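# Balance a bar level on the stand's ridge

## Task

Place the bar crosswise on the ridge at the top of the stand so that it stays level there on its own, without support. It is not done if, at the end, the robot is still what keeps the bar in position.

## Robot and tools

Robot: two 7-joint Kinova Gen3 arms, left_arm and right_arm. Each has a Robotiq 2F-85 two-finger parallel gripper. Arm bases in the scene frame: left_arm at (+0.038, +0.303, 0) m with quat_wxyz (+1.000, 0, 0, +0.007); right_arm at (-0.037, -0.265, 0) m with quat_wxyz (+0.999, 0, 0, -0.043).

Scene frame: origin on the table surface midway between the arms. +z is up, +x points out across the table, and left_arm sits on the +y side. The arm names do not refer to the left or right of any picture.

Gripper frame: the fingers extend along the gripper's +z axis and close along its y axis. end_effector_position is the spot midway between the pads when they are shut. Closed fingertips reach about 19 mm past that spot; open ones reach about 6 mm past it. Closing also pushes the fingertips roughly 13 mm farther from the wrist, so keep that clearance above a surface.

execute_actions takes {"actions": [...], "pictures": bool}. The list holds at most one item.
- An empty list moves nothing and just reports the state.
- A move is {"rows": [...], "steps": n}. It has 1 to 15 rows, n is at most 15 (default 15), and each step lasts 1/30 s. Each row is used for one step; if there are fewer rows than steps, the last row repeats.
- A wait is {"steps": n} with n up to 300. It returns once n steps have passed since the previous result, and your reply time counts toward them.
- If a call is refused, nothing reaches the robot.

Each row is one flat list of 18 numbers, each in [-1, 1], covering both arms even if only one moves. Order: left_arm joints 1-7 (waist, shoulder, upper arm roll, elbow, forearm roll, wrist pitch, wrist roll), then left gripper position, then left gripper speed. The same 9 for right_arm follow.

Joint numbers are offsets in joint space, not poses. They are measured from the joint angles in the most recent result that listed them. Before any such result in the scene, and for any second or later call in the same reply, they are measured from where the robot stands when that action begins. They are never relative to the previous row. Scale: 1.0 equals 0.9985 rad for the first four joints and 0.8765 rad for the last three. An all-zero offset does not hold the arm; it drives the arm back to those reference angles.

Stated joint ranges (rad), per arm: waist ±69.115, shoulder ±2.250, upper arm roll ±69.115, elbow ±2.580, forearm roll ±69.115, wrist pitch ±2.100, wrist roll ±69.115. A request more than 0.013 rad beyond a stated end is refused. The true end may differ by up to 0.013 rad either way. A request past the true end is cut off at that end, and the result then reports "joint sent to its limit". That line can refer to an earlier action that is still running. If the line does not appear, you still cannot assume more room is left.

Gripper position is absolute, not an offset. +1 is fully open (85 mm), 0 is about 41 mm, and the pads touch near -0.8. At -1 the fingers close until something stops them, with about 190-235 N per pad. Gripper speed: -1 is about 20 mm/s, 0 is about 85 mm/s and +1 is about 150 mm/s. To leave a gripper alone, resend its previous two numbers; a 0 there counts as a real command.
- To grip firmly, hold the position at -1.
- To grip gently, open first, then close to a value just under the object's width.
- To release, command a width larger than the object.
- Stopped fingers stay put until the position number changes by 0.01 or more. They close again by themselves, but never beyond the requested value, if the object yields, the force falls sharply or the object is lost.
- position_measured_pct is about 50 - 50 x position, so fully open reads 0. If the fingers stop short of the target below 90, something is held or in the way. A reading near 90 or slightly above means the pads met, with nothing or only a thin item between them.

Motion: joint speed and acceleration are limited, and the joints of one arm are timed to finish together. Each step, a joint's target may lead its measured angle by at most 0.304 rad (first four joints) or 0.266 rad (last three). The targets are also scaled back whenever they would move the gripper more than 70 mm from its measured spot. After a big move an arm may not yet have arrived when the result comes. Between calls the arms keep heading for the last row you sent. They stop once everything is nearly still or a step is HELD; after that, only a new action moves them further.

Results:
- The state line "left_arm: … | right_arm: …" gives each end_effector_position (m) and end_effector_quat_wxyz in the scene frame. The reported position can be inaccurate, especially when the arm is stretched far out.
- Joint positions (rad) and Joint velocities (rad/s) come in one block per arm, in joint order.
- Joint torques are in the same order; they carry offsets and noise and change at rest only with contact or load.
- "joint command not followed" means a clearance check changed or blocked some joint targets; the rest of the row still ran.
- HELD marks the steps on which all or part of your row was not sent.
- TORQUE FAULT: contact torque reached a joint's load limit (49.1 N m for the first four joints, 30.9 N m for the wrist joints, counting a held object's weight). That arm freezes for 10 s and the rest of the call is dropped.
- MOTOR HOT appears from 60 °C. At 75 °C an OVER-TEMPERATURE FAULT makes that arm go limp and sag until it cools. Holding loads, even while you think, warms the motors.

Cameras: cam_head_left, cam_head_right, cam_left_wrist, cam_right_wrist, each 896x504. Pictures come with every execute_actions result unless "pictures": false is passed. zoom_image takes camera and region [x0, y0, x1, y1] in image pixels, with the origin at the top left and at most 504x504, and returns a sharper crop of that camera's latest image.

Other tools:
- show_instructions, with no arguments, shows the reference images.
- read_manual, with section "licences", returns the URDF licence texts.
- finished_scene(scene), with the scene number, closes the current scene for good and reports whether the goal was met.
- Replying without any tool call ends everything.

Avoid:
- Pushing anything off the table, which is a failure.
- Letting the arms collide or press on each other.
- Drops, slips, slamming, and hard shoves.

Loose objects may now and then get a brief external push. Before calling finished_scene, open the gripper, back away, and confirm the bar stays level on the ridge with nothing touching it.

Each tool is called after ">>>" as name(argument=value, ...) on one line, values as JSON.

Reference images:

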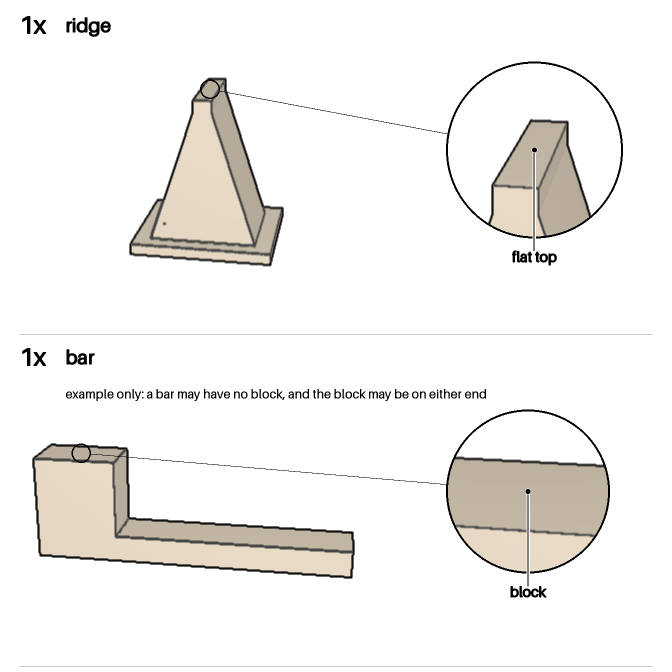

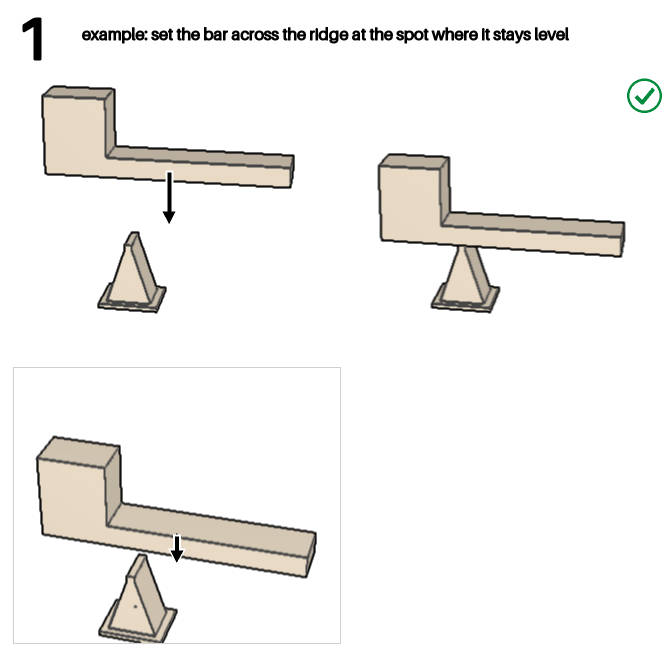

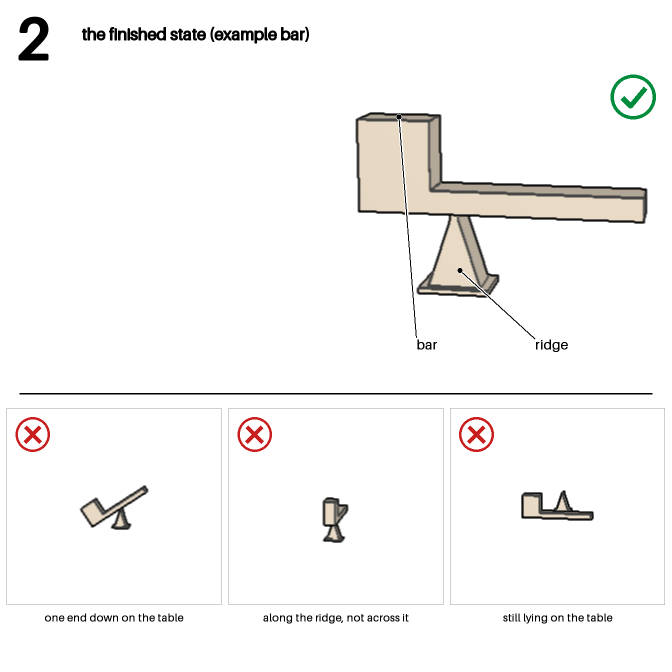

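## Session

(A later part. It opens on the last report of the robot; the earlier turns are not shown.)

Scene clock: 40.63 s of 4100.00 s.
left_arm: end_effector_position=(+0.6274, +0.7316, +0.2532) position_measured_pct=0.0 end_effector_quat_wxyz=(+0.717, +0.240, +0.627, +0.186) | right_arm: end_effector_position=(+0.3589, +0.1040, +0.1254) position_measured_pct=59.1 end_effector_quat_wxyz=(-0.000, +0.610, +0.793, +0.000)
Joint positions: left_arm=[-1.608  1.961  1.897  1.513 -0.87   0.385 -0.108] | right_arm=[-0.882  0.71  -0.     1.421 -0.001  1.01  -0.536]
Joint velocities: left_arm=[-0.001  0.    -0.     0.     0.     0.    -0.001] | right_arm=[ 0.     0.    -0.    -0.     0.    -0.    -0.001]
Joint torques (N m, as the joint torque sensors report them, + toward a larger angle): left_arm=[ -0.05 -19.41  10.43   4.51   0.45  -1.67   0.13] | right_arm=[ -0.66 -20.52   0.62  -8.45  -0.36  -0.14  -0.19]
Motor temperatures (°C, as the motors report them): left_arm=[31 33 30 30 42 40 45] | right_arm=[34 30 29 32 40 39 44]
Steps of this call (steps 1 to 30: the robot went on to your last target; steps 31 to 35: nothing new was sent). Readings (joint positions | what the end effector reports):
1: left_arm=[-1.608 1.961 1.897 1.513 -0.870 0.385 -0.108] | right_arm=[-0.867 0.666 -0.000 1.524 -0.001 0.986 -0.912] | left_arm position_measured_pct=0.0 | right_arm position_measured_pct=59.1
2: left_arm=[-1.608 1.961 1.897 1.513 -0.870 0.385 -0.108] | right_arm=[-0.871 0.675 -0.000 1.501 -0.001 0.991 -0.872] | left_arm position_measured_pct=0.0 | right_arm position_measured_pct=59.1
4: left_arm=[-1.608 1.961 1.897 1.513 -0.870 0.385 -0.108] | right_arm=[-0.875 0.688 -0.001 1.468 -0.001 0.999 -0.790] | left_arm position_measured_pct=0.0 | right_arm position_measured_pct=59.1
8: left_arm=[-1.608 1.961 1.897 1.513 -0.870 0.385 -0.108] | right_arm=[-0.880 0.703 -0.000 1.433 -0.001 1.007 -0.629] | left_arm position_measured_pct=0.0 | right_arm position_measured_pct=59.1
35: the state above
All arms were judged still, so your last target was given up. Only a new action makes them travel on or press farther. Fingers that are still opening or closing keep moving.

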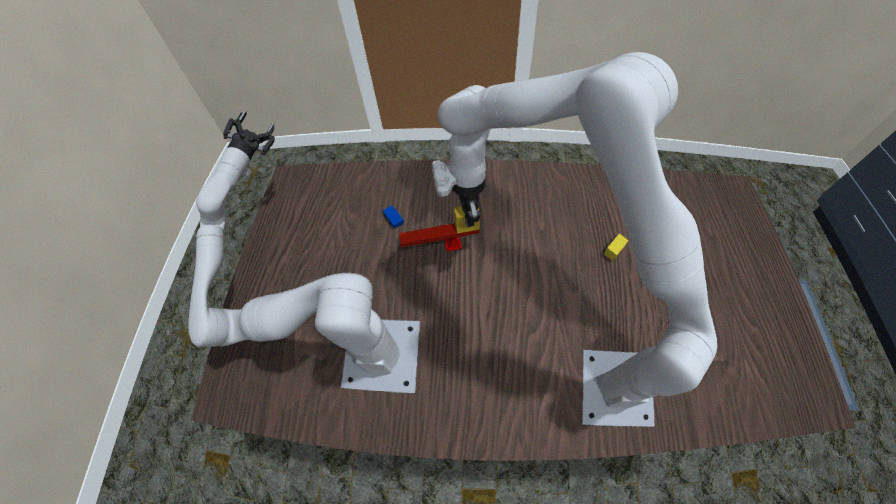

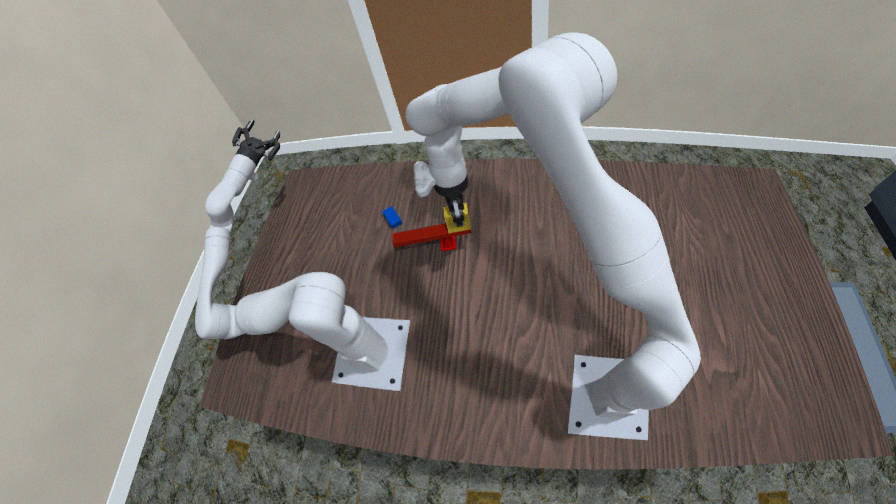

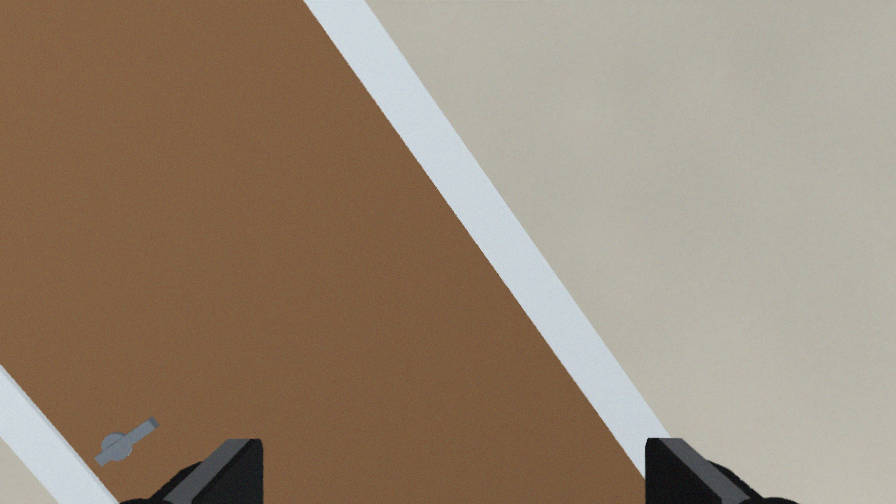

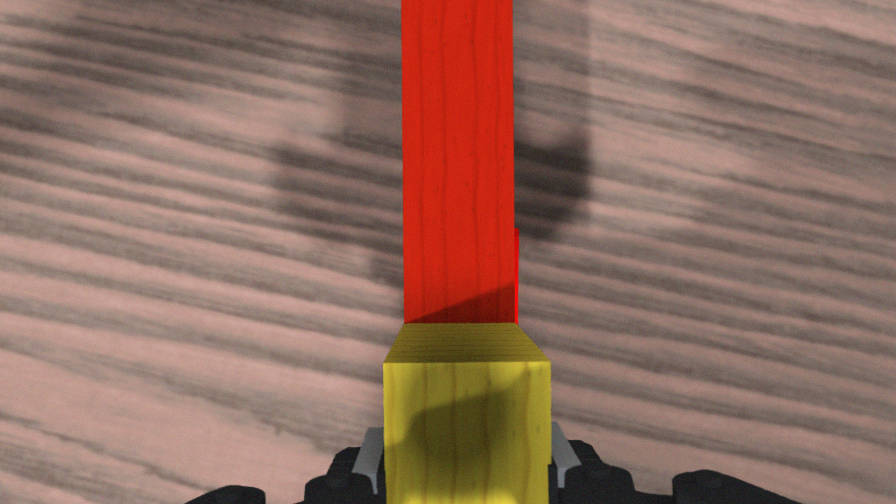

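>>> execute_actions(actions=[{"rows":[[0,0,0,0,0,0,0,1,0,0,0.0154,0,0.0139,0,-0.0334,0,-1,0]]}], pictures=false)

>>> execute_actions(actions=[{"rows":[[0,0,0,0,0,0,0,1,0,0,0.0026,0,0.0023,0,-0.0056,0,-1,0]]}], pictures=false)

>>> execute_actions(actions=[{"rows":[[0,0,0,0,0,0,0,1,0,0,0.0026,0,0.0023,0,-0.0056,0,-1,0]]}], pictures=false)

Scene clock: 46.27 s of 4100.00 s.
left_arm: end_effector_position=(+0.6274, +0.7316, +0.2532) position_measured_pct=0.0 end_effector_quat_wxyz=(+0.717, +0.240, +0.627, +0.186) | right_arm: end_effector_position=(+0.3588, +0.1039, +0.1135) position_measured_pct=59.1 end_effector_quat_wxyz=(-0.000, +0.610, +0.793, +0.000)
Joint positions: left_arm=[-1.608  1.961  1.897  1.513 -0.87   0.385 -0.108] | right_arm=[-0.882  0.726 -0.     1.435 -0.001  0.981 -0.536]
Joint velocities: left_arm=[ 0.    -0.    -0.001 -0.001 -0.001  0.    -0.   ] | right_arm=[-0.001  0.002 -0.001  0.    -0.    -0.001  0.001]
Joint torques (N m, as the joint torque sensors report them, + toward a larger angle): left_arm=[ -0.11 -19.43  10.37   4.55   0.37  -1.73  -0.27] | right_arm=[ -0.44 -20.51   0.92  -8.41  -0.25   0.01  -0.08]
Motor temperatures (°C, as the motors report them): left_arm=[31 34 30 30 42 40 45] | right_arm=[34 30 29 32 40 39 44]
Steps of this call (steps 1 to 90: nothing new was sent; then 2.13 s passed at rest; steps 91 to 105: all 15 steps of this action). Readings (joint positions | what the end effector reports):
91: left_arm=[-1.608 1.961 1.897 1.513 -0.870 0.385 -0.108] | right_arm=[-0.882 0.711 -0.000 1.422 -0.001 1.009 -0.536] | left_arm position_measured_pct=0.0 | right_arm position_measured_pct=59.1
92: left_arm=[-1.608 1.961 1.897 1.513 -0.870 0.385 -0.108] | right_arm=[-0.882 0.715 -0.000 1.424 -0.001 1.002 -0.536] | left_arm position_measured_pct=0.0 | right_arm position_measured_pct=59.1
94: left_arm=[-1.608 1.961 1.897 1.513 -0.870 0.385 -0.108] | right_arm=[-0.882 0.721 -0.000 1.431 -0.001 0.989 -0.536] | left_arm position_measured_pct=0.0 | right_arm position_measured_pct=59.1
98: left_arm=[-1.608 1.961 1.897 1.513 -0.870 0.385 -0.108] | right_arm=[-0.882 0.725 -0.000 1.434 -0.001 0.982 -0.536] | left_arm position_measured_pct=0.0 | right_arm position_measured_pct=59.1
105: the state above

Scene clock: 46.77 s of 4100.00 s.
left_arm: end_effector_position=(+0.6274, +0.7316, +0.2532) position_measured_pct=0.0 end_effector_quat_wxyz=(+0.717, +0.240, +0.627, +0.186) | right_arm: end_effector_position=(+0.3589, +0.1040, +0.1121) position_measured_pct=59.1 end_effector_quat_wxyz=(-0.000, +0.610, +0.793, +0.001)
Joint positions: left_arm=[-1.608  1.961  1.897  1.513 -0.87   0.385 -0.108] | right_arm=[-0.882  0.727 -0.     1.437 -0.001  0.976 -0.536]
Joint velocities: left_arm=[-0.001  0.     0.001  0.    -0.    -0.001 -0.   ] | right_arm=[ 0.     0.001 -0.    -0.    -0.     0.     0.   ]
Joint torques (N m, as the joint torque sensors report them, + toward a larger angle): left_arm=[  0.06 -19.57  10.22   4.59   0.53  -1.61  -0.2 ] | right_arm=[ -0.69 -19.06   0.81  -8.16  -0.34  -0.3    0.02]
Motor temperatures (°C, as the motors report them): left_arm=[31 34 30 30 42 40 45] | right_arm=[34 30 29 32 40 39 44]
Steps of this call (steps 1 to 15: all 15 steps of this action). Readings (joint positions | what the end effector reports):
1: left_arm=[-1.608 1.961 1.897 1.513 -0.870 0.385 -0.108] | right_arm=[-0.882 0.726 -0.000 1.435 -0.001 0.980 -0.536] | left_arm position_measured_pct=0.0 | right_arm position_measured_pct=59.1
2: left_arm=[-1.608 1.961 1.897 1.513 -0.870 0.385 -0.108] | right_arm=[-0.882 0.727 -0.000 1.436 -0.001 0.979 -0.536] | left_arm position_measured_pct=0.0 | right_arm position_measured_pct=59.1
4: left_arm=[-1.608 1.961 1.897 1.513 -0.870 0.385 -0.108] | right_arm=[-0.882 0.727 -0.000 1.436 -0.001 0.977 -0.536] | left_arm position_measured_pct=0.0 | right_arm position_measured_pct=59.1
8: left_arm=[-1.608 1.961 1.897 1.513 -0.870 0.385 -0.108] | right_arm=[-0.882 0.727 -0.000 1.437 -0.001 0.976 -0.536] | left_arm position_measured_pct=0.0 | right_arm position_measured_pct=59.1
15: the state above

Scene clock: 47.27 s of 4100.00 s.
left_arm: end_effector_position=(+0.6274, +0.7316, +0.2532) position_measured_pct=0.0 end_effector_quat_wxyz=(+0.717, +0.240, +0.627, +0.186) | right_arm: end_effector_position=(+0.3593, +0.1045, +0.1119) position_measured_pct=59.1 end_effector_quat_wxyz=(-0.000, +0.610, +0.793, +0.002)
Joint positions: left_arm=[-1.608  1.961  1.897  1.513 -0.87   0.385 -0.108] | right_arm=[-0.882  0.727 -0.     1.439 -0.001  0.972 -0.536]
Joint velocities: left_arm=[ 0.001  0.    -0.     0.    -0.001 -0.     0.   ] | right_arm=[-0. -0. -0.  0.  0.  0. -0.]
Joint torques (N m, as the joint torque sensors report them, + toward a larger angle): left_arm=[ -0.22 -19.51  10.13   4.21   0.23  -1.34  -0.43] | right_arm=[ -0.62 -17.47   0.72  -7.3   -0.15  -0.52   0.14]
Motor temperatures (°C, as the motors report them): left_arm=[31 34 30 30 42 40 45] | right_arm=[34 30 29 32 40 39 44]
Steps of this call (steps 1 to 15: all 15 steps of this action). Readings (joint positions | what the end effector reports):
1: left_arm=[-1.608 1.961 1.897 1.513 -0.870 0.385 -0.108] | right_arm=[-0.882 0.727 -0.000 1.437 -0.001 0.976 -0.536] | left_arm position_measured_pct=0.0 | right_arm position_measured_pct=59.1
2: left_arm=[-1.608 1.961 1.897 1.513 -0.870 0.385 -0.108] | right_arm=[-0.882 0.727 -0.000 1.438 -0.001 0.975 -0.536] | left_arm position_measured_pct=0.0 | right_arm position_measured_pct=59.1
4: left_arm=[-1.608 1.961 1.897 1.513 -0.870 0.385 -0.108] | right_arm=[-0.882 0.727 -0.000 1.438 -0.001 0.973 -0.536] | left_arm position_measured_pct=0.0 | right_arm position_measured_pct=59.1
8: left_arm=[-1.608 1.961 1.897 1.513 -0.870 0.385 -0.108] | right_arm=[-0.882 0.727 -0.000 1.438 -0.001 0.972 -0.536] | left_arm position_measured_pct=0.0 | right_arm position_measured_pct=59.1
15: the state above

Contact. Undo the pressure, then a brief release and regrip.

>>> execute_actions(actions=[{"rows":[[0,0,0,0,0,0,0,1,0,0,0,0,-0.003,0,0.007,0,-1,0]]}], pictures=false)

>>> execute_actions(actions=[{"rows":[[0,0,0,0,0,0,0,1,0,0,0,0,0,0,0,0,-0.12,0]],"steps":8}], pictures=false)

>>> execute_actions(actions=[{"rows":[[0,0,0,0,0,0,0,1,0,0,0,0,0,0,0,0,-0.3,0]],"steps":10}])

Scene clock: 50.73 s of 4100.00 s.
left_arm: end_effector_position=(+0.6274, +0.7316, +0.2532) position_measured_pct=0.0 end_effector_quat_wxyz=(+0.717, +0.240, +0.627, +0.186) | right_arm: end_effector_position=(+0.3590, +0.1042, +0.1127) position_measured_pct=59.1 end_effector_quat_wxyz=(-0.000, +0.610, +0.793, +0.001)
Joint positions: left_arm=[-1.608  1.961  1.897  1.513 -0.87   0.385 -0.108] | right_arm=[-0.882  0.727 -0.     1.436 -0.001  0.978 -0.536]
Joint velocities: left_arm=[-0.001  0.     0.     0.     0.     0.     0.001] | right_arm=[-0.001 -0.001 -0.    -0.    -0.    -0.    -0.001]
Joint torques (N m, as the joint torque sensors report them, + toward a larger angle): left_arm=[ -0.58 -19.28  10.25   4.27   0.42  -1.34  -0.43] | right_arm=[ -0.36 -20.41   0.9   -8.83  -0.31  -0.19  -0.05]
Motor temperatures (°C, as the motors report them): left_arm=[31 34 30 30 42 40 45] | right_arm=[34 30 29 32 40 39 44]
Steps of this call (steps 1 to 15: the robot went on to your last target; steps 16 to 89: nothing new was sent; steps 90 to 104: all 15 steps of this action). Readings (joint positions | what the end effector reports):
90: left_arm=[-1.608 1.961 1.897 1.513 -0.870 0.385 -0.108] | right_arm=[-0.882 0.726 -0.000 1.438 -0.001 0.973 -0.536] | left_arm position_measured_pct=0.0 | right_arm position_measured_pct=59.1
91: left_arm=[-1.608 1.961 1.897 1.513 -0.870 0.385 -0.108] | right_arm=[-0.882 0.726 -0.000 1.438 -0.001 0.974 -0.536] | left_arm position_measured_pct=0.0 | right_arm position_measured_pct=59.1
93: left_arm=[-1.608 1.961 1.897 1.513 -0.870 0.385 -0.108] | right_arm=[-0.882 0.727 -0.000 1.437 -0.001 0.976 -0.536] | left_arm position_measured_pct=0.0 | right_arm position_measured_pct=59.1
97: left_arm=[-1.608 1.961 1.897 1.513 -0.870 0.385 -0.108] | right_arm=[-0.882 0.727 -0.000 1.436 -0.001 0.978 -0.536] | left_arm position_measured_pct=0.0 | right_arm position_measured_pct=59.1
104: the state above

Scene clock: 51.00 s of 4100.00 s.
left_arm: end_effector_position=(+0.6274, +0.7316, +0.2532) position_measured_pct=0.0 end_effector_quat_wxyz=(+0.717, +0.240, +0.627, +0.186) | right_arm: end_effector_position=(+0.3591, +0.1043, +0.1130) position_measured_pct=56.0 end_effector_quat_wxyz=(-0.000, +0.610, +0.793, +0.001)
Joint positions: left_arm=[-1.608  1.961  1.897  1.513 -0.87   0.385 -0.108] | right_arm=[-0.882  0.726 -0.     1.435 -0.001  0.978 -0.536]
Joint velocities: left_arm=[-0.     0.     0.    -0.     0.001  0.    -0.   ] | right_arm=[-0.001  0.004  0.     0.003  0.001  0.001  0.001]
Joint torques (N m, as the joint torque sensors report them, + toward a larger angle): left_arm=[ -0.33 -19.43  10.5    4.17   0.66  -1.55  -0.14] | right_arm=[ -0.62 -19.74   1.03  -7.61  -0.24  -0.22   0.05]
Motor temperatures (°C, as the motors report them): left_arm=[31 34 30 30 42 40 45] | right_arm=[34 30 29 32 40 39 44]
Steps of this call (steps 1 to 8: all 8 steps of this action). Readings (joint positions | what the end effector reports):
1: left_arm=[-1.608 1.961 1.897 1.513 -0.870 0.385 -0.108] | right_arm=[-0.882 0.727 -0.000 1.436 -0.001 0.978 -0.536] | left_arm position_measured_pct=0.0 | right_arm position_measured_pct=59.1
2: left_arm=[-1.608 1.961 1.897 1.513 -0.870 0.385 -0.108] | right_arm=[-0.882 0.727 -0.000 1.436 -0.001 0.978 -0.536] | left_arm position_measured_pct=0.0 | right_arm position_measured_pct=59.1
4: left_arm=[-1.608 1.961 1.897 1.513 -0.870 0.385 -0.108] | right_arm=[-0.882 0.727 -0.000 1.435 -0.001 0.978 -0.536] | left_arm position_measured_pct=0.0 | right_arm position_measured_pct=56.7
8: the state above

Scene clock: 51.33 s of 4100.00 s.
left_arm: end_effector_position=(+0.6274, +0.7316, +0.2532) position_measured_pct=0.0 end_effector_quat_wxyz=(+0.717, +0.240, +0.627, +0.186) | right_arm: end_effector_position=(+0.3591, +0.1042, +0.1132) position_measured_pct=59.1 end_effector_quat_wxyz=(-0.000, +0.610, +0.793, +0.001)
Joint positions: left_arm=[-1.608  1.961  1.897  1.513 -0.87   0.385 -0.108] | right_arm=[-0.882  0.726 -0.     1.435 -0.001  0.978 -0.536]
Joint velocities: left_arm=[-0.  0.  0.  0. -0.  0. -0.] | right_arm=[-0.001 -0.    -0.     0.    -0.    -0.     0.   ]
Joint torques (N m, as the joint torque sensors report them, + toward a larger angle): left_arm=[ -0.01 -19.43  10.34   4.59   0.21  -1.7   -0.25] | right_arm=[ -0.5  -19.58   0.98  -8.09  -0.31  -0.25  -0.01]
Motor temperatures (°C, as the motors report them): left_arm=[31 34 30 30 42 40 45] | right_arm=[34 30 29 32 40 39 44]
Steps of this call (steps 1 to 10: all 10 steps of this action). Readings (joint positions | what the end effector reports):
1: left_arm=[-1.608 1.961 1.897 1.513 -0.870 0.385 -0.108] | right_arm=[-0.882 0.726 -0.000 1.435 -0.001 0.978 -0.536] | left_arm position_measured_pct=0.0 | right_arm position_measured_pct=56.0
2: left_arm=[-1.608 1.961 1.897 1.513 -0.870 0.385 -0.108] | right_arm=[-0.882 0.726 -0.000 1.435 -0.001 0.978 -0.536] | left_arm position_measured_pct=0.0 | right_arm position_measured_pct=56.7
4: left_arm=[-1.608 1.961 1.897 1.513 -0.870 0.385 -0.108] | right_arm=[-0.882 0.726 -0.000 1.435 -0.001 0.978 -0.536] | left_arm position_measured_pct=0.0 | right_arm position_measured_pct=58.7
8: left_arm=[-1.608 1.961 1.897 1.513 -0.870 0.385 -0.108] | right_arm=[-0.882 0.726 -0.000 1.435 -0.001 0.978 -0.536] | left_arm position_measured_pct=0.0 | right_arm position_measured_pct=59.1
10: the state above

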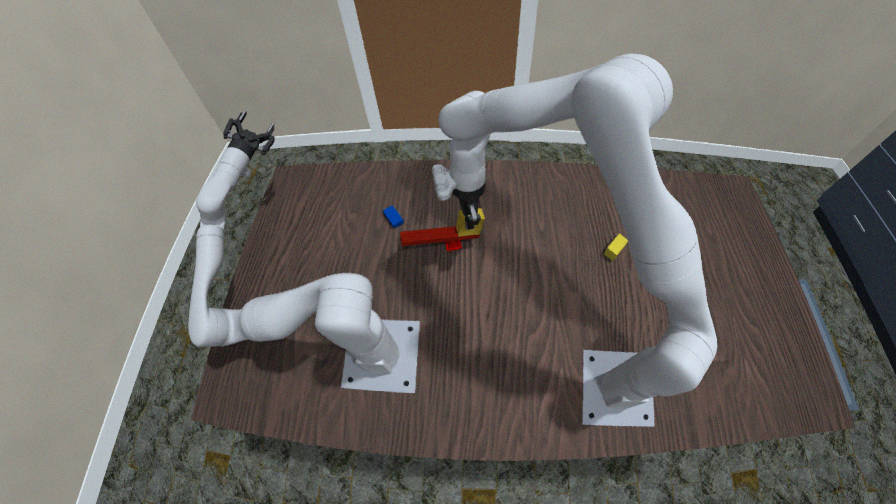

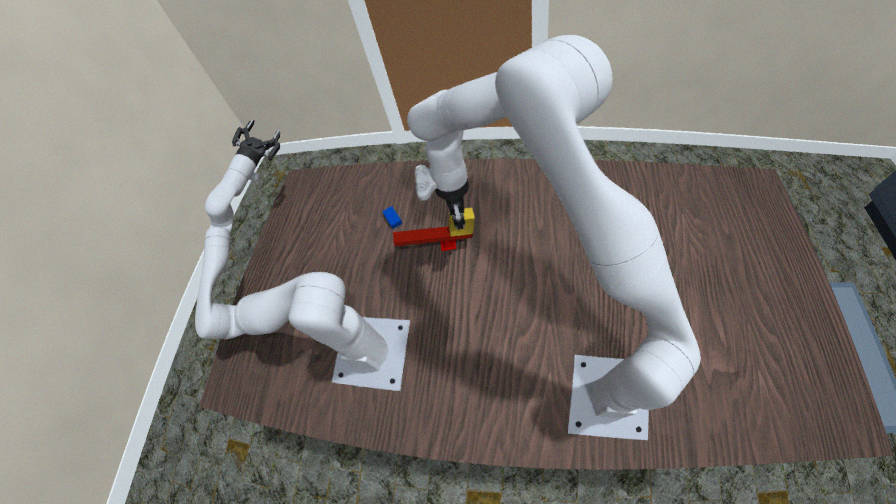

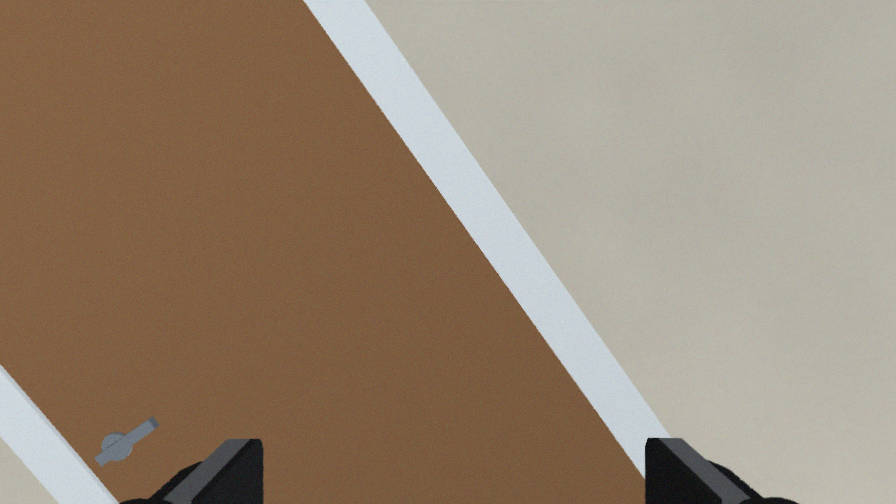

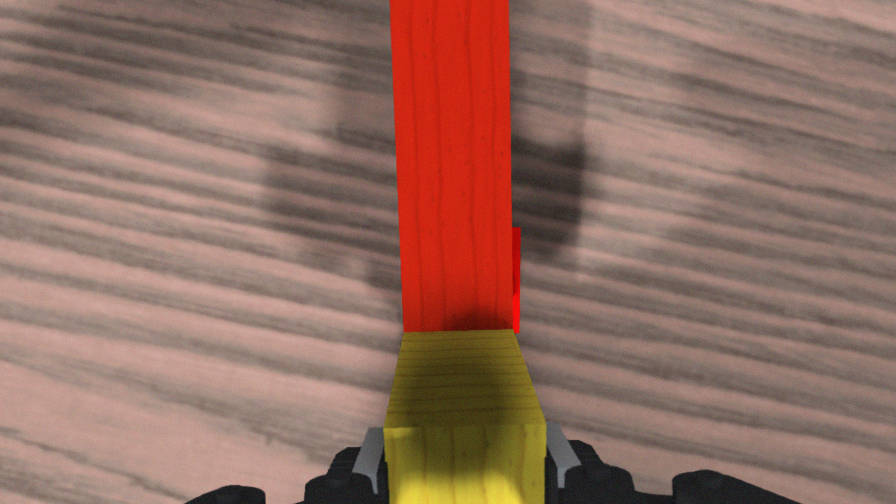

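>>> execute_actions(actions=[{"rows":[[0,0,0,0,0,0,0,1,0,0,-0.016,0,-0.014,0,0.036,0,-1,0]],"steps":10}], pictures=false)

>>> execute_actions(actions=[{"rows":[[0,0,0,0,0,0,0,1,0,0.25,0,0,0,0,0,-0.8,-1,0]]}], pictures=false)

>>> execute_actions(actions=[{"steps":25}], pictures=false)

>>> execute_actions(actions=[{"rows":[[0,0,0,0,0,0,0,1,0,0,0.067,0,0.047,0,-0.13,0,-1,0]]}], pictures=false)

>>> execute_actions(actions=[{"rows":[[0,0,0,0,0,0,0,1,0,0,0,0,0,0,0,0,-0.05,-1]]}], pictures=false)

>>> execute_actions(actions=[{"rows":[[0,0,0,0,0,0,0,1,0,0,0.0185,0,0.0085,0,-0.03,0,-0.05,-1]]}], pictures=false)

>>> execute_actions(actions=[{"rows":[[0,0,0,0,0,0,0,1,0,0,0,0,0,0,0,0,-1,0]]}])

>>> execute_actions(actions=[{"rows":[[0,0,0,0,0,0,0,1,0,0,-0.085,0,-0.055,0,0.16,0,-1,0]]}], pictures=false)

Scene clock: 62.30 s of 4100.00 s.
left_arm: end_effector_position=(+0.6274, +0.7316, +0.2532) position_measured_pct=0.0 end_effector_quat_wxyz=(+0.717, +0.240, +0.627, +0.186) | right_arm: end_effector_position=(+0.3588, +0.1039, +0.1251) position_measured_pct=59.5 end_effector_quat_wxyz=(-0.000, +0.610, +0.793, +0.000)
Joint positions: left_arm=[-1.608  1.961  1.897  1.513 -0.87   0.385 -0.108] | right_arm=[-0.882  0.711 -0.     1.422 -0.001  1.009 -0.536]
Joint velocities: left_arm=[ 0.    -0.    -0.001 -0.001 -0.001 -0.001  0.001] | right_arm=[-0.    -0.007  0.    -0.004 -0.     0.008  0.   ]
Joint torques (N m, as the joint torque sensors report them, + toward a larger angle): left_arm=[ -0.09 -19.86  10.46   4.25   0.46  -1.36  -0.12] | right_arm=[ -0.7  -20.27   1.01  -8.83  -0.34   0.04  -0.02]
Motor temperatures (°C, as the motors report them): left_arm=[31 34 30 30 42 40 45] | right_arm=[34 31 29 32 40 39 44]
Steps of this call (steps 1 to 15: the robot went on to your last target; steps 16 to 90: nothing new was sent; then 7.63 s passed at rest; steps 91 to 100: all 10 steps of this action). Readings (joint positions | what the end effector reports):
91: left_arm=[-1.608 1.961 1.897 1.513 -0.870 0.385 -0.108] | right_arm=[-0.882 0.725 -0.000 1.435 -0.001 0.979 -0.536] | left_arm position_measured_pct=0.0 | right_arm position_measured_pct=59.1
92: left_arm=[-1.608 1.961 1.897 1.513 -0.870 0.385 -0.108] | right_arm=[-0.882 0.722 -0.000 1.432 -0.001 0.987 -0.536] | left_arm position_measured_pct=0.0 | right_arm position_measured_pct=59.5
94: left_arm=[-1.608 1.961 1.897 1.513 -0.870 0.385 -0.108] | right_arm=[-0.882 0.715 -0.000 1.426 -0.001 1.001 -0.536] | left_arm position_measured_pct=0.0 | right_arm position_measured_pct=59.5
98: left_arm=[-1.608 1.961 1.897 1.513 -0.870 0.385 -0.108] | right_arm=[-0.882 0.711 -0.000 1.422 -0.001 1.008 -0.536] | left_arm position_measured_pct=0.0 | right_arm position_measured_pct=59.5
100: the state above

Scene clock: 62.80 s of 4100.00 s.
left_arm: end_effector_position=(+0.6274, +0.7316, +0.2532) position_measured_pct=0.0 end_effector_quat_wxyz=(+0.717, +0.240, +0.627, +0.186) | right_arm: end_effector_position=(+0.4318, +0.0052, +0.1251) position_measured_pct=59.5 end_effector_quat_wxyz=(+0.000, +0.835, +0.551, +0.000)
Joint positions: left_arm=[-1.608  1.961  1.897  1.513 -0.87   0.385 -0.108] | right_arm=[-0.656  0.711  0.001  1.422 -0.     1.009 -0.973]
Joint velocities: left_arm=[-0.001  0.    -0.001 -0.    -0.001  0.     0.   ] | right_arm=[ 0.18   0.    -0.005  0.001 -0.003  0.    -1.215]
Joint torques (N m, as the joint torque sensors report them, + toward a larger angle): left_arm=[ -0.12 -19.35  10.3    3.95   0.41  -1.54  -0.12] | right_arm=[ -1.82 -20.4   -0.49  -8.76  -0.42  -0.28   0.43]
Motor temperatures (°C, as the motors report them): left_arm=[31 34 30 30 42 40 45] | right_arm=[34 31 29 32 40 39 44]
Steps of this call (steps 1 to 15: all 15 steps of this action). Readings (joint positions | what the end effector reports):
1: left_arm=[-1.608 1.961 1.897 1.513 -0.870 0.385 -0.108] | right_arm=[-0.881 0.710 -0.001 1.422 -0.001 1.010 -0.537] | left_arm position_measured_pct=0.0 | right_arm position_measured_pct=59.5
2: left_arm=[-1.608 1.961 1.897 1.513 -0.870 0.385 -0.108] | right_arm=[-0.874 0.710 -0.002 1.421 -0.002 1.009 -0.543] | left_arm position_measured_pct=0.0 | right_arm position_measured_pct=59.5
4: left_arm=[-1.608 1.961 1.897 1.513 -0.870 0.385 -0.108] | right_arm=[-0.845 0.710 -0.004 1.421 -0.003 1.009 -0.572] | left_arm position_measured_pct=0.0 | right_arm position_measured_pct=59.5
8: left_arm=[-1.608 1.961 1.897 1.513 -0.870 0.385 -0.108] | right_arm=[-0.752 0.711 -0.001 1.421 -0.001 1.009 -0.691] | left_arm position_measured_pct=0.0 | right_arm position_measured_pct=59.5
15: the state above

Scene clock: 63.63 s of 4100.00 s.
left_arm: end_effector_position=(+0.6274, +0.7316, +0.2532) position_measured_pct=0.0 end_effector_quat_wxyz=(+0.717, +0.240, +0.627, +0.186) | right_arm: end_effector_position=(+0.4377, -0.0053, +0.1251) position_measured_pct=59.5 end_effector_quat_wxyz=(-0.000, +0.905, +0.426, -0.000)
Joint positions: left_arm=[-1.608  1.961  1.897  1.513 -0.87   0.385 -0.108] | right_arm=[-0.633  0.711 -0.     1.422 -0.001  1.009 -1.237]
Joint velocities: left_arm=[ 0.    -0.    -0.    -0.     0.001  0.001  0.   ] | right_arm=[-0.    -0.001  0.     0.    -0.     0.    -0.001]
Joint torques (N m, as the joint torque sensors report them, + toward a larger angle): left_arm=[ -0.47 -19.13  10.23   4.62   0.5   -1.2   -0.01] | right_arm=[ -0.74 -20.64   1.31  -8.89  -0.29  -0.25   0.04]
Motor temperatures (°C, as the motors report them): left_arm=[31 34 30 30 42 40 45] | right_arm=[34 31 29 32 40 39 44]
Steps of this call (steps 1 to 25: the robot went on to your last target). Readings (joint positions | what the end effector reports):
1: left_arm=[-1.608 1.961 1.897 1.513 -0.870 0.385 -0.108] | right_arm=[-0.651 0.711 0.001 1.422 -0.001 1.009 -1.014] | left_arm position_measured_pct=0.0 | right_arm position_measured_pct=59.5
2: left_arm=[-1.608 1.961 1.897 1.513 -0.870 0.385 -0.108] | right_arm=[-0.646 0.711 0.001 1.422 -0.001 1.009 -1.054] | left_arm position_measured_pct=0.0 | right_arm position_measured_pct=59.5
4: left_arm=[-1.608 1.961 1.897 1.513 -0.870 0.385 -0.108] | right_arm=[-0.640 0.711 0.000 1.422 -0.001 1.009 -1.135] | left_arm position_measured_pct=0.0 | right_arm position_measured_pct=59.5
8: left_arm=[-1.608 1.961 1.897 1.513 -0.870 0.385 -0.108] | right_arm=[-0.634 0.711 0.000 1.422 -0.001 1.009 -1.229] | left_arm position_measured_pct=0.0 | right_arm position_measured_pct=59.5
25: the state above

Scene clock: 64.13 s of 4100.00 s.
left_arm: end_effector_position=(+0.6274, +0.7316, +0.2532) position_measured_pct=0.0 end_effector_quat_wxyz=(+0.717, +0.240, +0.627, +0.186) | right_arm: end_effector_position=(+0.4379, -0.0052, +0.0776) position_measured_pct=59.5 end_effector_quat_wxyz=(-0.000, +0.905, +0.426, +0.000)
Joint positions: left_arm=[-1.608  1.961  1.897  1.513 -0.87   0.385 -0.108] | right_arm=[-0.633  0.776 -0.     1.468 -0.001  0.896 -1.237]
Joint velocities: left_arm=[-0.    -0.    -0.     0.    -0.001  0.001  0.   ] | right_arm=[ 0.     0.001 -0.     0.    -0.    -0.001 -0.   ]
Joint torques (N m, as the joint torque sensors report them, + toward a larger angle): left_arm=[ -0.67 -18.82  10.04   4.93   0.22  -1.55  -0.08] | right_arm=[ -0.7  -19.48   0.81  -7.66  -0.28  -0.29   0.12]
Motor temperatures (°C, as the motors report them): left_arm=[31 34 30 30 42 40 45] | right_arm=[34 31 29 32 40 39 44]
Steps of this call (steps 1 to 15: all 15 steps of this action). Readings (joint positions | what the end effector reports):
1: left_arm=[-1.608 1.961 1.897 1.513 -0.870 0.385 -0.108] | right_arm=[-0.633 0.712 -0.000 1.422 -0.001 1.008 -1.237] | left_arm position_measured_pct=0.0 | right_arm position_measured_pct=59.5
2: left_arm=[-1.608 1.961 1.897 1.513 -0.870 0.385 -0.108] | right_arm=[-0.633 0.717 -0.000 1.425 -0.001 1.000 -1.237] | left_arm position_measured_pct=0.0 | right_arm position_measured_pct=59.5
4: left_arm=[-1.608 1.961 1.897 1.513 -0.870 0.385 -0.108] | right_arm=[-0.633 0.743 -0.000 1.442 -0.001 0.957 -1.237] | left_arm position_measured_pct=0.0 | right_arm position_measured_pct=59.5
8: left_arm=[-1.608 1.961 1.897 1.513 -0.870 0.385 -0.108] | right_arm=[-0.633 0.773 -0.000 1.467 -0.001 0.902 -1.237] | left_arm position_measured_pct=0.0 | right_arm position_measured_pct=59.5
15: the state above

Scene clock: 64.63 s of 4100.00 s.
left_arm: end_effector_position=(+0.6274, +0.7316, +0.2532) position_measured_pct=0.0 end_effector_quat_wxyz=(+0.717, +0.240, +0.627, +0.186) | right_arm: end_effector_position=(+0.4379, -0.0052, +0.0776) position_measured_pct=52.8 end_effector_quat_wxyz=(-0.000, +0.905, +0.426, +0.001)
Joint positions: left_arm=[-1.608  1.961  1.897  1.513 -0.87   0.385 -0.108] | right_arm=[-0.633  0.776 -0.     1.468 -0.001  0.896 -1.237]
Joint velocities: left_arm=[ 0.  0. -0. -0. -0. -0.  0.] | right_arm=[-0.    -0.001  0.     0.     0.     0.     0.   ]
Joint torques (N m, as the joint torque sensors report them, + toward a larger angle): left_arm=[  0.21 -19.56   9.98   4.43   0.41  -1.49  -0.36] | right_arm=[ -0.57 -20.23   0.84  -7.83  -0.24  -0.09  -0.04]
Motor temperatures (°C, as the motors report them): left_arm=[31 34 30 30 42 40 45] | right_arm=[34 31 29 32 40 39 44]
Steps of this call (steps 1 to 15: all 15 steps of this action). Readings (joint positions | what the end effector reports):
1: left_arm=[-1.608 1.961 1.897 1.513 -0.870 0.385 -0.108] | right_arm=[-0.633 0.776 -0.000 1.468 -0.001 0.896 -1.237] | left_arm position_measured_pct=0.0 | right_arm position_measured_pct=59.5
2: left_arm=[-1.608 1.961 1.897 1.513 -0.870 0.385 -0.108] | right_arm=[-0.633 0.776 -0.000 1.468 -0.001 0.896 -1.237] | left_arm position_measured_pct=0.0 | right_arm position_measured_pct=59.5
4: left_arm=[-1.608 1.961 1.897 1.513 -0.870 0.385 -0.108] | right_arm=[-0.633 0.777 -0.000 1.469 -0.001 0.896 -1.237] | left_arm position_measured_pct=0.0 | right_arm position_measured_pct=58.3
8: left_arm=[-1.608 1.961 1.897 1.513 -0.870 0.385 -0.108] | right_arm=[-0.633 0.776 -0.000 1.468 -0.001 0.896 -1.237] | left_arm position_measured_pct=0.0 | right_arm position_measured_pct=56.0
15: the state above

Scene clock: 65.13 s of 4100.00 s.
left_arm: end_effector_position=(+0.6274, +0.7316, +0.2532) position_measured_pct=0.0 end_effector_quat_wxyz=(+0.717, +0.240, +0.627, +0.186) | right_arm: end_effector_position=(+0.4378, -0.0052, +0.0656) position_measured_pct=52.4 end_effector_quat_wxyz=(-0.000, +0.905, +0.426, +0.000)
Joint positions: left_arm=[-1.608  1.961  1.897  1.513 -0.87   0.385 -0.108] | right_arm=[-0.633  0.795 -0.     1.477 -0.001  0.87  -1.237]
Joint velocities: left_arm=[-0.001  0.    -0.     0.     0.001 -0.     0.   ] | right_arm=[-0.     0.003  0.     0.     0.    -0.001 -0.   ]
Joint torques (N m, as the joint torque sensors report them, + toward a larger angle): left_arm=[ -0.46 -19.25  10.03   4.75   0.53  -1.63  -0.4 ] | right_arm=[ -0.67 -19.94   0.95  -7.68  -0.24  -0.16   0.31]
Motor temperatures (°C, as the motors report them): left_arm=[31 34 30 30 42 40 45] | right_arm=[34 31 29 32 40 39 44]
Steps of this call (steps 1 to 15: all 15 steps of this action). Readings (joint positions | what the end effector reports):
1: left_arm=[-1.608 1.961 1.897 1.513 -0.870 0.385 -0.108] | right_arm=[-0.633 0.777 -0.000 1.468 -0.001 0.895 -1.237] | left_arm position_measured_pct=0.0 | right_arm position_measured_pct=52.8
2: left_arm=[-1.608 1.961 1.897 1.513 -0.870 0.385 -0.108] | right_arm=[-0.633 0.781 -0.000 1.470 -0.001 0.890 -1.237] | left_arm position_measured_pct=0.0 | right_arm position_measured_pct=52.4
4: left_arm=[-1.608 1.961 1.897 1.513 -0.870 0.385 -0.108] | right_arm=[-0.633 0.790 -0.000 1.474 -0.001 0.878 -1.237] | left_arm position_measured_pct=0.0 | right_arm position_measured_pct=52.4
8: left_arm=[-1.608 1.961 1.897 1.513 -0.870 0.385 -0.108] | right_arm=[-0.633 0.794 -0.000 1.476 -0.001 0.871 -1.237] | left_arm position_measured_pct=0.0 | right_arm position_measured_pct=52.4
15: the state above

Scene clock: 65.63 s of 4100.00 s.
left_arm: end_effector_position=(+0.6274, +0.7316, +0.2532) position_measured_pct=0.0 end_effector_quat_wxyz=(+0.717, +0.240, +0.627, +0.186) | right_arm: end_effector_position=(+0.4379, -0.0051, +0.0660) position_measured_pct=59.1 end_effector_quat_wxyz=(-0.000, +0.905, +0.426, +0.000)
Joint positions: left_arm=[-1.608  1.961  1.897  1.513 -0.87   0.385 -0.108] | right_arm=[-0.633  0.794 -0.     1.477 -0.001  0.87  -1.237]
Joint velocities: left_arm=[-0.    -0.    -0.     0.     0.     0.     0.001] | right_arm=[-0.    -0.002  0.     0.    -0.     0.    -0.   ]
Joint torques (N m, as the joint torque sensors report them, + toward a larger angle): left_arm=[ -0.47 -19.2   10.41   3.77   0.6   -1.39  -0.08] | right_arm=[ -0.58 -19.53   0.95  -7.48  -0.29  -0.23   0.09]
Motor temperatures (°C, as the motors report them): left_arm=[31 34 30 30 42 40 45] | right_arm=[34 31 29 32 40 39 44]
Steps of this call (steps 1 to 15: all 15 steps of this action). Readings (joint positions | what the end effector reports):
1: left_arm=[-1.608 1.961 1.897 1.513 -0.870 0.385 -0.108] | right_arm=[-0.633 0.795 -0.000 1.477 -0.001 0.870 -1.237] | left_arm position_measured_pct=0.0 | right_arm position_measured_pct=52.4
2: left_arm=[-1.608 1.961 1.897 1.513 -0.870 0.385 -0.108] | right_arm=[-0.633 0.795 -0.000 1.477 -0.001 0.870 -1.237] | left_arm position_measured_pct=0.0 | right_arm position_measured_pct=53.2
4: left_arm=[-1.608 1.961 1.897 1.513 -0.870 0.385 -0.108] | right_arm=[-0.633 0.794 -0.000 1.477 -0.001 0.870 -1.237] | left_arm position_measured_pct=0.0 | right_arm position_measured_pct=57.1
8: left_arm=[-1.608 1.961 1.897 1.513 -0.870 0.385 -0.108] | right_arm=[-0.633 0.794 -0.000 1.477 -0.001 0.870 -1.237] | left_arm position_measured_pct=0.0 | right_arm position_measured_pct=59.1
15: the state above

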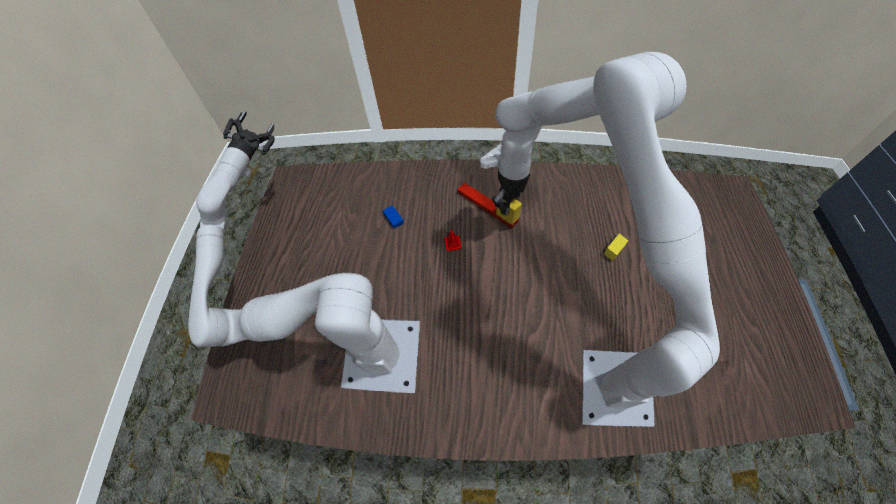

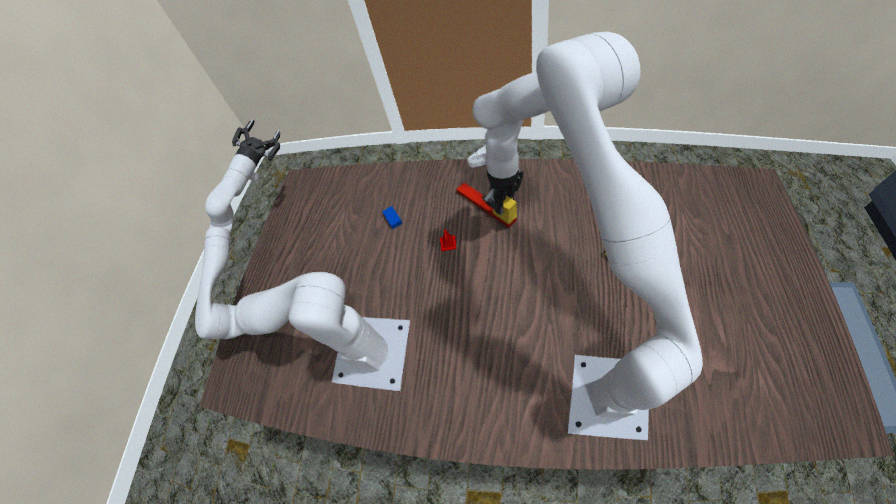

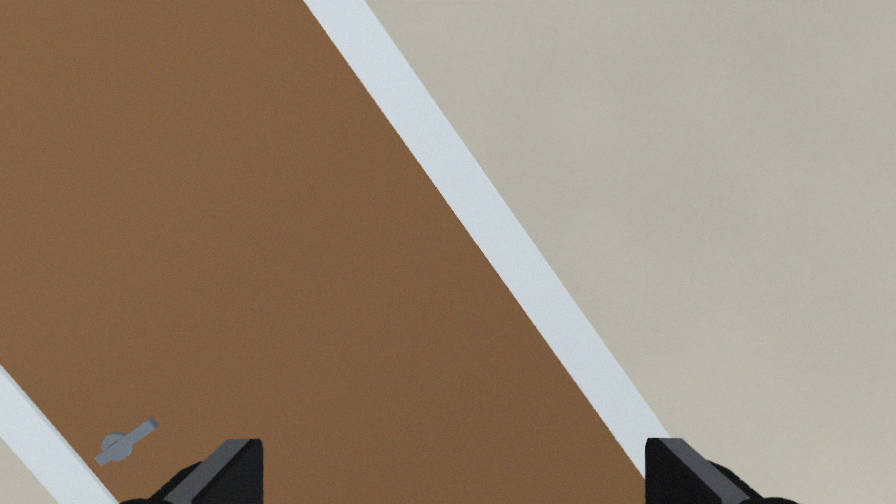

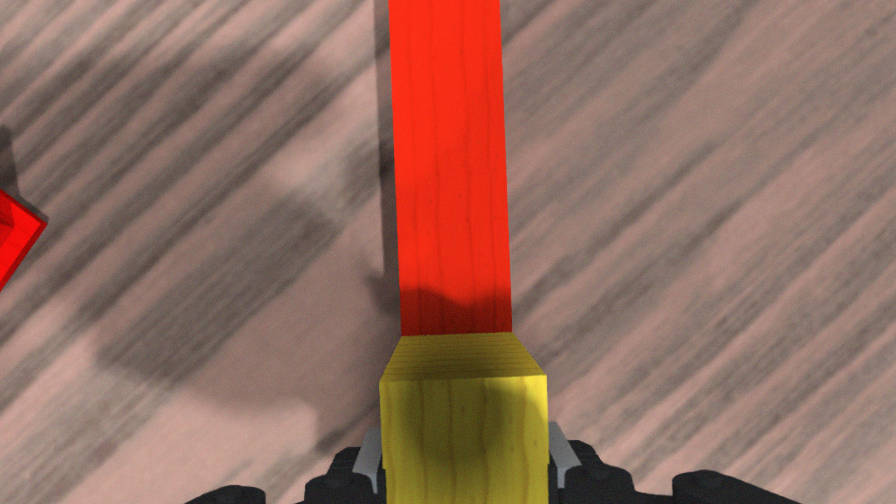

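Scene clock: 66.13 s of 4100.00 s.
left_arm: end_effector_position=(+0.6274, +0.7316, +0.2532) position_measured_pct=0.0 end_effector_quat_wxyz=(+0.717, +0.240, +0.627, +0.186) | right_arm: end_effector_position=(+0.4376, -0.0053, +0.1255) position_measured_pct=59.1 end_effector_quat_wxyz=(-0.000, +0.905, +0.426, +0.000)
Joint positions: left_arm=[-1.608  1.961  1.897  1.513 -0.87   0.385 -0.108] | right_arm=[-0.633  0.71  -0.     1.422 -0.001  1.01  -1.237]
Joint velocities: left_arm=[-0.     0.     0.001 -0.     0.001  0.     0.001] | right_arm=[-0.001 -0.007 -0.    -0.001  0.     0.004  0.   ]
Joint torques (N m, as the joint torque sensors report them, + toward a larger angle): left_arm=[  0.11 -19.27  10.26   4.69   0.38  -1.39  -0.09] | right_arm=[ -0.63 -20.26   1.1   -8.62  -0.17  -0.18   0.29]
Motor temperatures (°C, as the motors report them): left_arm=[31 34 30 30 42 40 45] | right_arm=[34 31 29 32 40 39 44]
Steps of this call (steps 1 to 15: all 15 steps of this action). Readings (joint positions | what the end effector reports):
1: left_arm=[-1.608 1.961 1.897 1.513 -0.870 0.385 -0.108] | right_arm=[-0.633 0.793 -0.000 1.476 -0.001 0.871 -1.237] | left_arm position_measured_pct=0.0 | right_arm position_measured_pct=59.1
2: left_arm=[-1.608 1.961 1.897 1.513 -0.870 0.385 -0.108] | right_arm=[-0.633 0.788 -0.000 1.474 -0.001 0.880 -1.237] | left_arm position_measured_pct=0.0 | right_arm position_measured_pct=59.1
4: left_arm=[-1.608 1.961 1.897 1.513 -0.870 0.385 -0.108] | right_arm=[-0.633 0.761 -0.000 1.457 -0.001 0.923 -1.237] | left_arm position_measured_pct=0.0 | right_arm position_measured_pct=59.1
8: left_arm=[-1.608 1.961 1.897 1.513 -0.870 0.385 -0.108] | right_arm=[-0.633 0.716 -0.000 1.425 -0.001 1.000 -1.237] | left_arm position_measured_pct=0.0 | right_arm position_measured_pct=59.1
15: the state above


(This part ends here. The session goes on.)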